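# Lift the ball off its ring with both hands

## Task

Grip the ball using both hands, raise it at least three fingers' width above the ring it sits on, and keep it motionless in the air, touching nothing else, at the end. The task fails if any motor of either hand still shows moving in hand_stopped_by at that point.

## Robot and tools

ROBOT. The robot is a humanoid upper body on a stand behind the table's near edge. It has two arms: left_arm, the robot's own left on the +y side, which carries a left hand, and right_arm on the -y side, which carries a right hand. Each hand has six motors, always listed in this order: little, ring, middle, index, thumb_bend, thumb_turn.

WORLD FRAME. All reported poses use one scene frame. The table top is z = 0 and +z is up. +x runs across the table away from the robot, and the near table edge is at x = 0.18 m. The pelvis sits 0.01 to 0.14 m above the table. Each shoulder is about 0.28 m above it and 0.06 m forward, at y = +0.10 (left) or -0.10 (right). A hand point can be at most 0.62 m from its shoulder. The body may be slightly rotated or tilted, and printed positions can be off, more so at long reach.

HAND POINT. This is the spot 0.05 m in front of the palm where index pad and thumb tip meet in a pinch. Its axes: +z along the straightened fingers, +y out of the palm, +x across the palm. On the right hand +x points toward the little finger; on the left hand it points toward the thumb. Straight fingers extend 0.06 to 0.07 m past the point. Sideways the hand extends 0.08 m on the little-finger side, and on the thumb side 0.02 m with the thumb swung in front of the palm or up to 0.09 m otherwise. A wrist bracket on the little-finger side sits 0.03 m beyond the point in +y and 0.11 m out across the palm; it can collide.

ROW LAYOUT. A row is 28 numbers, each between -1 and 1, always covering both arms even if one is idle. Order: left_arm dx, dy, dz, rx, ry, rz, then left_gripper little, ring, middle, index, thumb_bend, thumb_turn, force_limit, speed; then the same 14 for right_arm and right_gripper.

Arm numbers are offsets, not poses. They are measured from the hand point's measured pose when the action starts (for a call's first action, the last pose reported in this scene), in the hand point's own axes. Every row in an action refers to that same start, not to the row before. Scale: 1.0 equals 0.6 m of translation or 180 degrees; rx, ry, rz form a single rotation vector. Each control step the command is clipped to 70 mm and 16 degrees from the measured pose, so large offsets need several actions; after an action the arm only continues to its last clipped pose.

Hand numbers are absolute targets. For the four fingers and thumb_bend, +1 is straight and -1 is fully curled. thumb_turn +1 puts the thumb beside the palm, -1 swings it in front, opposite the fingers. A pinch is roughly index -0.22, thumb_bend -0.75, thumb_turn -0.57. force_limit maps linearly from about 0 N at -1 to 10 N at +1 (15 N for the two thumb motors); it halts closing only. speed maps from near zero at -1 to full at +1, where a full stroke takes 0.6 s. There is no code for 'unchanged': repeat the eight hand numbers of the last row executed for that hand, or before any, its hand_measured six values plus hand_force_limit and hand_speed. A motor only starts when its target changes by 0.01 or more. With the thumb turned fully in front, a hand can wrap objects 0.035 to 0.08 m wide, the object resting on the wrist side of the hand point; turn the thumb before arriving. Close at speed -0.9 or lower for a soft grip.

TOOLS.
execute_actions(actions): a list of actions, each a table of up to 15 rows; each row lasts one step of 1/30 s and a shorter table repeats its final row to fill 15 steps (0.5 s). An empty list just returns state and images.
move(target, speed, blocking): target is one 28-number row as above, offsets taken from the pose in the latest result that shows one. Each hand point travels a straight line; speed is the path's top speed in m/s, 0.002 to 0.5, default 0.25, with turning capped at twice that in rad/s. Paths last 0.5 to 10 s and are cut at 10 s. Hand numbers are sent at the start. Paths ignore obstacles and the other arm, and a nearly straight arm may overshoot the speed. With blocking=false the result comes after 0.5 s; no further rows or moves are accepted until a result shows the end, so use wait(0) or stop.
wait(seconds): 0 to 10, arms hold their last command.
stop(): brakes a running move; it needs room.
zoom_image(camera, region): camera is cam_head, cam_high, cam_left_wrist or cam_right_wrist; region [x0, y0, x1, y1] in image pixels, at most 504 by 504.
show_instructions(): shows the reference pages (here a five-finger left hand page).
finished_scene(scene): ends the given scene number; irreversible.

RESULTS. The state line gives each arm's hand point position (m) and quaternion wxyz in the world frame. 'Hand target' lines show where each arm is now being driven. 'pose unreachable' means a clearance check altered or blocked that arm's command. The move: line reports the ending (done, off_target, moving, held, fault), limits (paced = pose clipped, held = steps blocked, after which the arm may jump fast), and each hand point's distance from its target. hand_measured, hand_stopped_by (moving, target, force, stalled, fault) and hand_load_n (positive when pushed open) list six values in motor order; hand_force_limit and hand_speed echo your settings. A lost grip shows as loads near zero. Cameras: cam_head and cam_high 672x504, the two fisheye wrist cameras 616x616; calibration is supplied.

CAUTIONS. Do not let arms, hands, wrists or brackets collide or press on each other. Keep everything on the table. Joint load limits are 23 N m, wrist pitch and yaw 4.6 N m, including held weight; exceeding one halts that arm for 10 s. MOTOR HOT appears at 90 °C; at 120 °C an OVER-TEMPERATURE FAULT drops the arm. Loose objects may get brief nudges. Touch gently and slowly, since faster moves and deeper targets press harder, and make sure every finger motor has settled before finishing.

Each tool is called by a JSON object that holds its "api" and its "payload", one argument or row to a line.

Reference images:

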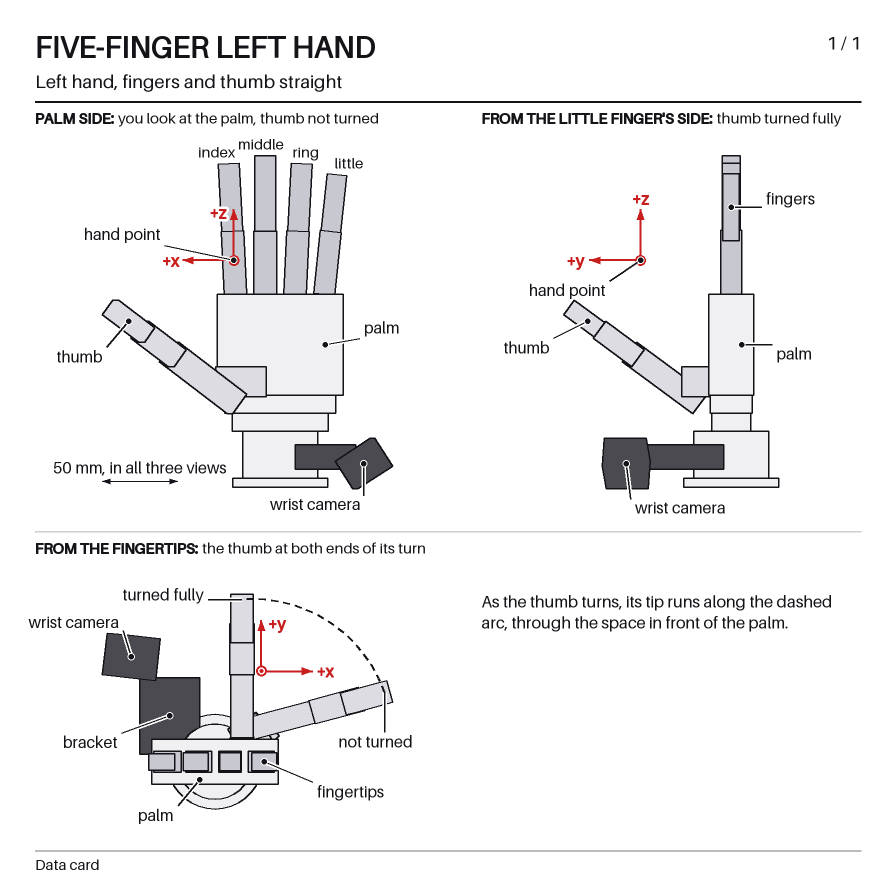

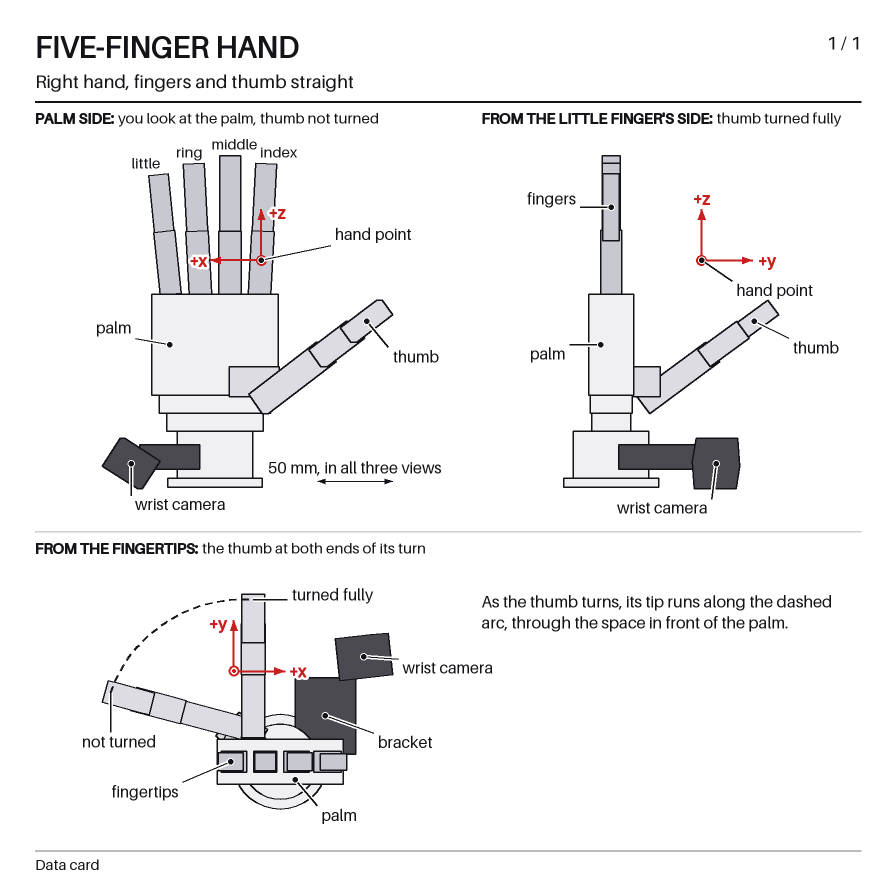

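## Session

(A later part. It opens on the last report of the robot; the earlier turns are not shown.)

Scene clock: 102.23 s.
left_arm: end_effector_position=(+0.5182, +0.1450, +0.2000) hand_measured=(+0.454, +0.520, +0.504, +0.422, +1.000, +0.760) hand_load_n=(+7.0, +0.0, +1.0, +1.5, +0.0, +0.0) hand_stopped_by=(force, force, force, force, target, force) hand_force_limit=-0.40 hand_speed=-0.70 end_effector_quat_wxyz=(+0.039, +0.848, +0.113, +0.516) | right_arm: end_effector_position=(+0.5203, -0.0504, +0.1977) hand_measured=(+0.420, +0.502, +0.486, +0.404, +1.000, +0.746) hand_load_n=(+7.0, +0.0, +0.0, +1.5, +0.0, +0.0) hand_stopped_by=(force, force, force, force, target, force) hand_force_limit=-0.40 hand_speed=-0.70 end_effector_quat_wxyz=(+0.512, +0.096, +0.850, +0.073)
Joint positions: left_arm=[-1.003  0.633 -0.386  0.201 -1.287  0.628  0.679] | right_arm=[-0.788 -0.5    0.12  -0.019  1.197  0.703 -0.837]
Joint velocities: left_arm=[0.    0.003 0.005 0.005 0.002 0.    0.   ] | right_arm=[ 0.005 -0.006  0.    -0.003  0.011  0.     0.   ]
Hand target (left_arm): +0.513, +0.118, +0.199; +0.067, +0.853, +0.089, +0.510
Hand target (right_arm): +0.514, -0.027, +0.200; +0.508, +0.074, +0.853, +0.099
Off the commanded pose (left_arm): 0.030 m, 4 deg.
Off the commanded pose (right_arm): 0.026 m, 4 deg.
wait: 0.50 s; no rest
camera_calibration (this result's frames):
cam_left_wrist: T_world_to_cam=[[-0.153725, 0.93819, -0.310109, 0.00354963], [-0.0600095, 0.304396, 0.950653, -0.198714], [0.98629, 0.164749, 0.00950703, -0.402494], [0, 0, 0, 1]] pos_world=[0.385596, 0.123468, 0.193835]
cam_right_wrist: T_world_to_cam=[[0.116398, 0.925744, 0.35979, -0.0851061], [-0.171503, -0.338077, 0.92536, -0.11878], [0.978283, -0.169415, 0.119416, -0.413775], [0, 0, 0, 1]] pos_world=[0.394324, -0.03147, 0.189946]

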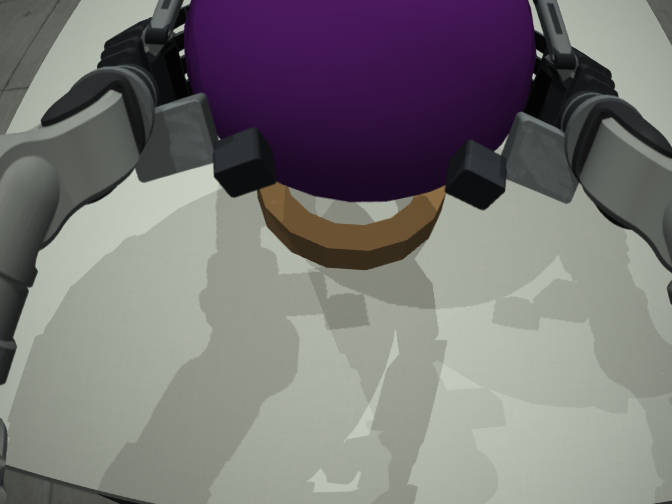

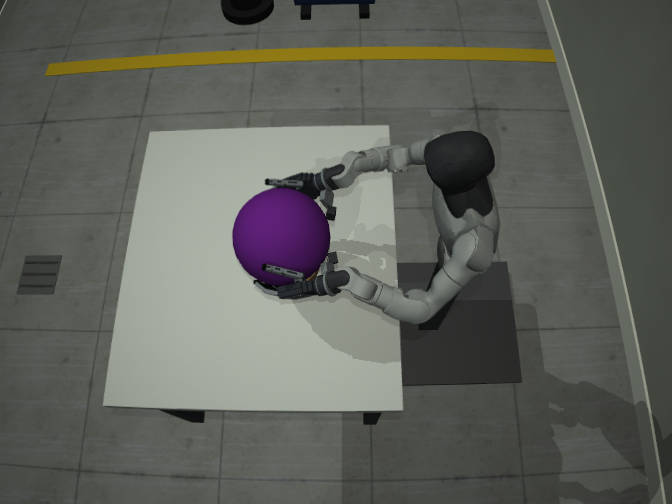

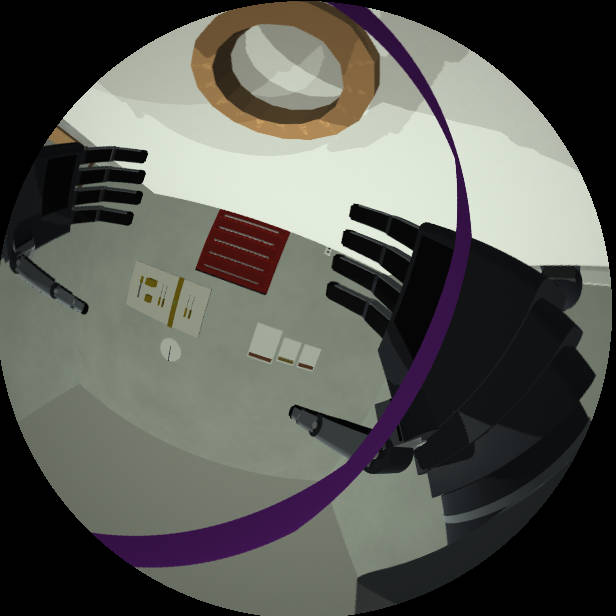

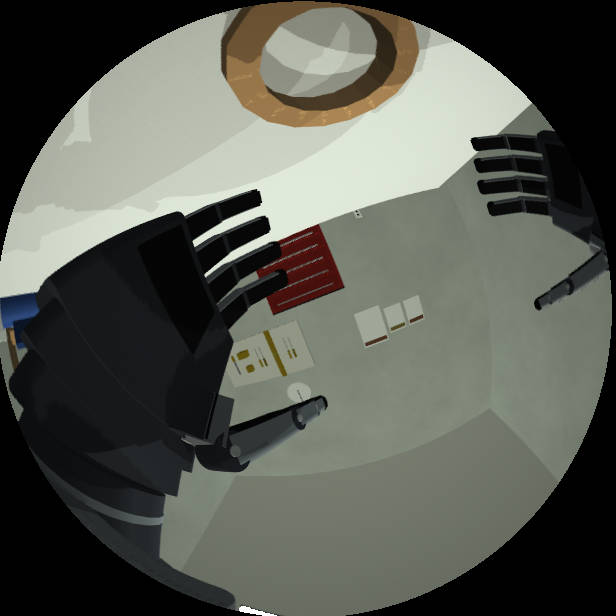

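{"api": "execute_actions", "payload": {
  "actions": [
    [[-0.010,0.046,-0.010,-0.03,0,0,0.3,0.25,0.25,0.3,1,0.3,-0.4,-0.9,0.010,0.046,-0.010,-0.03,0,0,0.3,0.25,0.25,0.3,1,0.3,-0.4,-0.9],[-0.005,0.048,-0.013,-0.03,0,0,0.3,0.25,0.25,0.3,1,0.3,-0.4,-0.9,0.005,0.048,-0.013,-0.03,0,0,0.3,0.25,0.25,0.3,1,0.3,-0.4,-0.9],[0,0.050,-0.016,-0.03,0,0,0.3,0.25,0.25,0.3,1,0.3,-0.4,-0.9,0,0.050,-0.016,-0.03,0,0,0.3,0.25,0.25,0.3,1,0.3,-0.4,-0.9],[0.005,0.052,-0.019,-0.03,0,0,0.3,0.25,0.25,0.3,1,0.3,-0.4,-0.9,-0.005,0.052,-0.019,-0.03,0,0,0.3,0.25,0.25,0.3,1,0.3,-0.4,-0.9],[0.010,0.054,-0.022,-0.03,0,0,0.3,0.25,0.25,0.3,1,0.3,-0.4,-0.9,-0.010,0.054,-0.022,-0.03,0,0,0.3,0.25,0.25,0.3,1,0.3,-0.4,-0.9],[0.015,0.056,-0.025,-0.03,0,0,0.3,0.25,0.25,0.3,1,0.3,-0.4,-0.9,-0.015,0.056,-0.025,-0.03,0,0,0.3,0.25,0.25,0.3,1,0.3,-0.4,-0.9],[0.020,0.057,-0.028,-0.03,0,0,0.3,0.25,0.25,0.3,1,0.3,-0.4,-0.9,-0.020,0.057,-0.028,-0.03,0,0,0.3,0.25,0.25,0.3,1,0.3,-0.4,-0.9],[0.025,0.058,-0.031,-0.03,0,0,0.3,0.25,0.25,0.3,1,0.3,-0.4,-0.9,-0.025,0.058,-0.031,-0.03,0,0,0.3,0.25,0.25,0.3,1,0.3,-0.4,-0.9],[0.030,0.059,-0.034,-0.03,0,0,0.3,0.25,0.25,0.3,1,0.3,-0.4,-0.9,-0.030,0.059,-0.034,-0.03,0,0,0.3,0.25,0.25,0.3,1,0.3,-0.4,-0.9],[0.035,0.060,-0.037,-0.03,0,0,0.3,0.25,0.25,0.3,1,0.3,-0.4,-0.9,-0.035,0.060,-0.037,-0.03,0,0,0.3,0.25,0.25,0.3,1,0.3,-0.4,-0.9],[0.040,0.061,-0.040,-0.03,0,0,0.3,0.25,0.25,0.3,1,0.3,-0.4,-0.9,-0.040,0.061,-0.040,-0.03,0,0,0.3,0.25,0.25,0.3,1,0.3,-0.4,-0.9],[0.045,0.062,-0.043,-0.03,0,0,0.3,0.25,0.25,0.3,1,0.3,-0.4,-0.9,-0.045,0.062,-0.043,-0.03,0,0,0.3,0.25,0.25,0.3,1,0.3,-0.4,-0.9],[0.050,0.063,-0.046,-0.03,0,0,0.3,0.25,0.25,0.3,1,0.3,-0.4,-0.9,-0.050,0.063,-0.046,-0.03,0,0,0.3,0.25,0.25,0.3,1,0.3,-0.4,-0.9],[0.055,0.064,-0.049,-0.03,0,0,0.3,0.25,0.25,0.3,1,0.3,-0.4,-0.9,-0.055,0.064,-0.049,-0.03,0,0,0.3,0.25,0.25,0.3,1,0.3,-0.4,-0.9],[0.060,0.065,-0.052,-0.03,0,0,0.3,0.25,0.25,0.3,1,0.3,-0.4,-0.9,-0.060,0.065,-0.052,-0.03,0,0,0.3,0.25,0.25,0.3,1,0.3,-0.4,-0.9]]
  ]
}}

{"api": "wait", "payload": {
  "seconds": 2
}}

Scene clock: 133.77 s.
left_arm: end_effector_position=(+0.5186, +0.1484, +0.2473) hand_measured=(+0.454, +0.498, +0.488, +0.420, +1.000, +0.760) hand_load_n=(+4.5, +4.0, +2.5, +0.0, +0.0, +0.0) hand_stopped_by=(force, force, force, force, target, force) hand_force_limit=-0.40 hand_speed=-0.90 end_effector_quat_wxyz=(+0.042, +0.837, +0.117, +0.532) | right_arm: end_effector_position=(+0.5220, -0.0498, +0.2426) hand_measured=(+0.420, +0.476, +0.472, +0.402, +1.000, +0.746) hand_load_n=(+5.0, +3.5, +2.5, +0.0, +0.0, +0.0) hand_stopped_by=(force, force, force, force, target, force) hand_force_limit=-0.40 hand_speed=-0.90 end_effector_quat_wxyz=(+0.526, +0.098, +0.841, +0.082)
Joint positions: left_arm=[-1.084  0.671 -0.316  0.141 -1.381  0.725  0.773] | right_arm=[-0.88  -0.528  0.054 -0.07   1.31   0.797 -0.947]
Joint velocities: left_arm=[-0.264  0.077  0.198 -0.098 -0.322  0.318  0.32 ] | right_arm=[-0.295 -0.078 -0.199 -0.075  0.405  0.32  -0.401]
Hand target (left_arm): +0.512, +0.117, +0.254; +0.077, +0.843, +0.087, +0.525
Hand target (right_arm): +0.513, -0.024, +0.252; +0.520, +0.070, +0.844, +0.112
Off the commanded pose (left_arm): 0.036 m, 6 deg.
Off the commanded pose (right_arm): 0.031 m, 5 deg.
camera_calibration (this result's frames):
cam_left_wrist: T_world_to_cam=[[-0.149192, 0.934668, -0.322704, 0.0163396], [-0.0990636, 0.310586, 0.945369, -0.223999], [0.983833, 0.17301, 0.0462545, -0.413007], [0, 0, 0, 1]] pos_world=[0.386578, 0.125753, 0.236138]
cam_right_wrist: T_world_to_cam=[[0.10271, 0.919868, 0.378542, -0.0997109], [-0.203592, -0.353058, 0.913182, -0.14096], [0.973653, -0.170861, 0.151015, -0.426048], [0, 0, 0, 1]] pos_world=[0.396366, -0.0308412, 0.230807]

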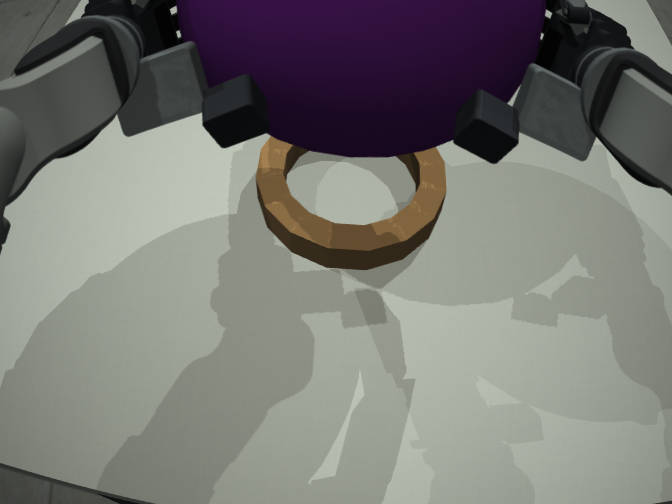

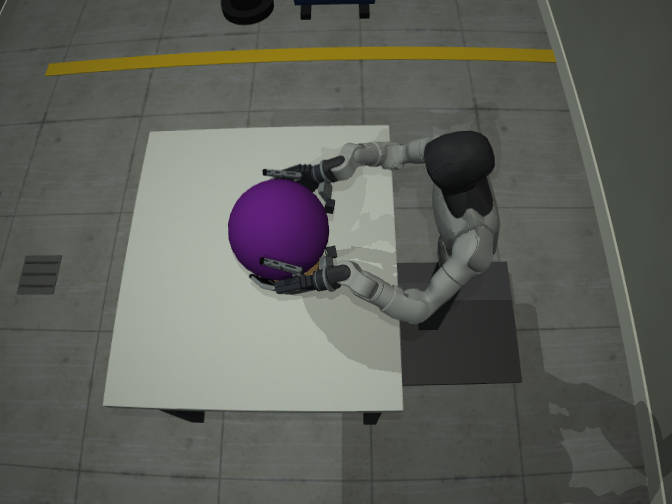

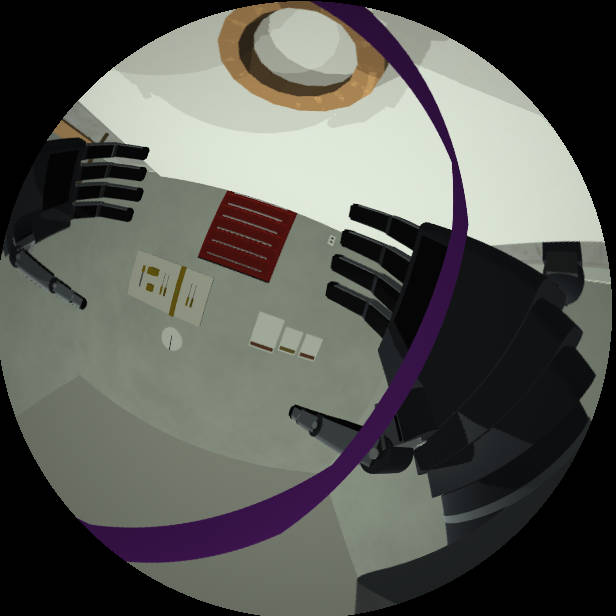

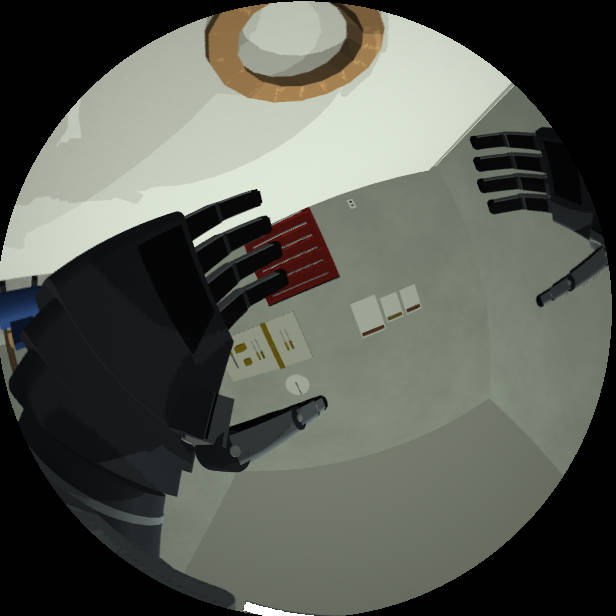

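Scene clock: 135.77 s.
left_arm: end_effector_position=(+0.5181, +0.1486, +0.2565) hand_measured=(+0.454, +0.498, +0.488, +0.420, +1.000, +0.760) hand_load_n=(+4.0, +3.5, +2.5, +0.0, +0.0, +0.0) hand_stopped_by=(force, force, force, force, target, force) hand_force_limit=-0.40 hand_speed=-0.90 end_effector_quat_wxyz=(+0.043, +0.836, +0.118, +0.534) | right_arm: end_effector_position=(+0.5217, -0.0501, +0.2518) hand_measured=(+0.420, +0.476, +0.472, +0.402, +1.000, +0.746) hand_load_n=(+5.0, +3.0, +2.5, +0.0, +0.0, +0.0) hand_stopped_by=(force, force, force, force, target, force) hand_force_limit=-0.40 hand_speed=-0.90 end_effector_quat_wxyz=(+0.528, +0.098, +0.840, +0.082)
Joint positions: left_arm=[-1.104  0.677 -0.3    0.134 -1.405  0.749  0.796] | right_arm=[-0.902 -0.535  0.038 -0.078  1.34   0.822 -0.977]
Joint velocities: left_arm=[ 0.     0.012  0.009  0.006 -0.012  0.     0.   ] | right_arm=[-0.002  0.003  0.003 -0.005 -0.017  0.     0.   ]
Hand target (left_arm): +0.512, +0.117, +0.254; +0.077, +0.843, +0.087, +0.525
Hand target (right_arm): +0.513, -0.024, +0.252; +0.520, +0.070, +0.844, +0.112
Off the commanded pose (left_arm): 0.035 m, 6 deg.
Off the commanded pose (right_arm): 0.030 m, 5 deg.
wait: 2.00 s; at rest by 0.43 s
camera_calibration (this result's frames):
cam_left_wrist: T_world_to_cam=[[-0.148206, 0.93407, -0.324881, 0.0191822], [-0.102484, 0.312235, 0.944461, -0.231085], [0.983632, 0.17327, 0.0494525, -0.413668], [0, 0, 0, 1]] pos_world=[0.386057, 0.125911, 0.24494]
cam_right_wrist: T_world_to_cam=[[0.100945, 0.919821, 0.379131, -0.10213], [-0.206594, -0.353391, 0.912378, -0.147728], [0.973205, -0.170426, 0.154357, -0.427695], [0, 0, 0, 1]] pos_world=[0.396025, -0.0311548, 0.239522]

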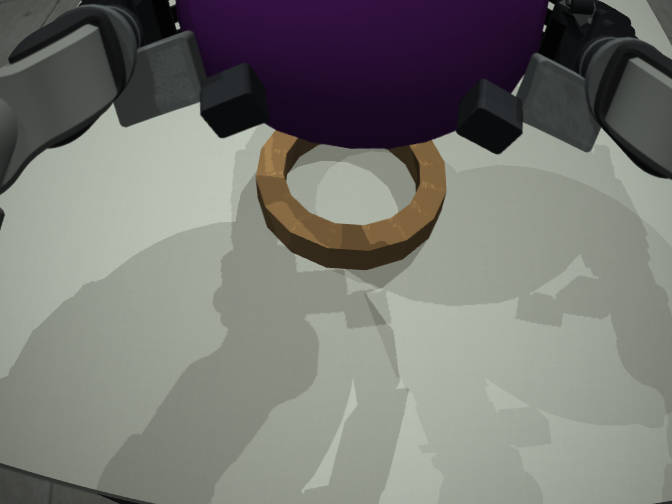

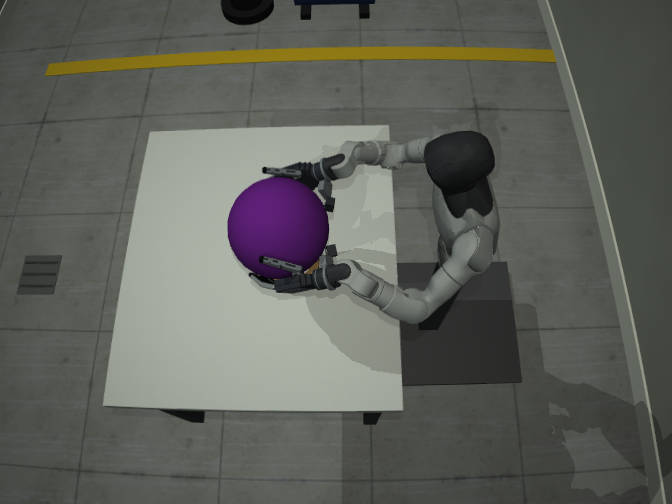

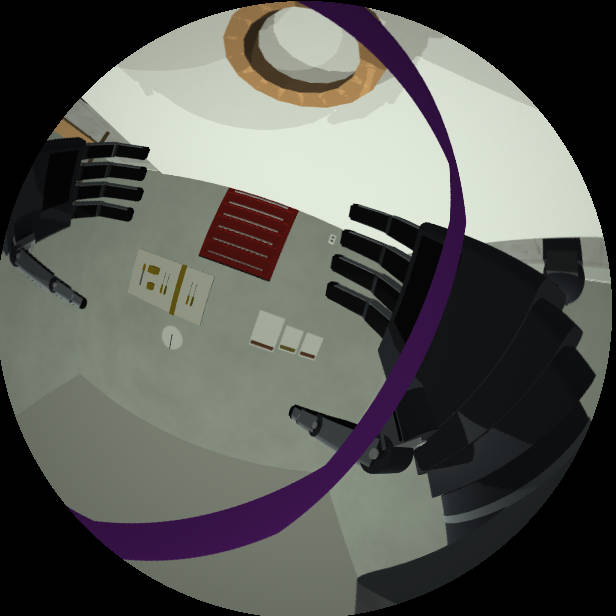

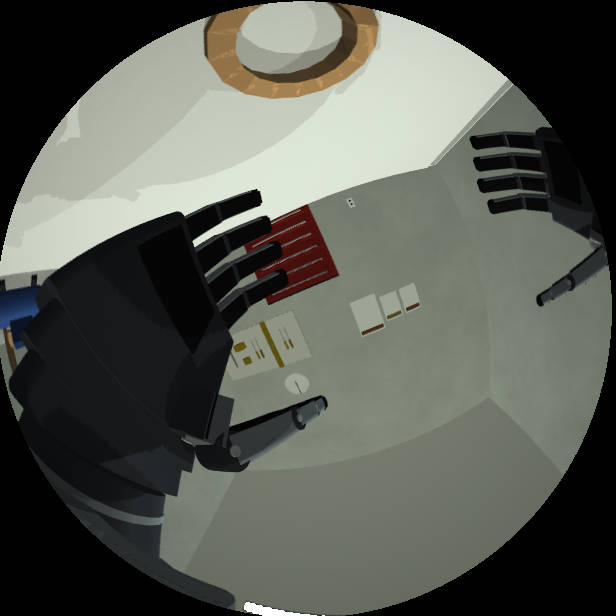

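Lifted about 10 cm and steady.

{"api": "finished_scene", "payload": {
  "scene": 1
}}

The scene is finished: the task was done.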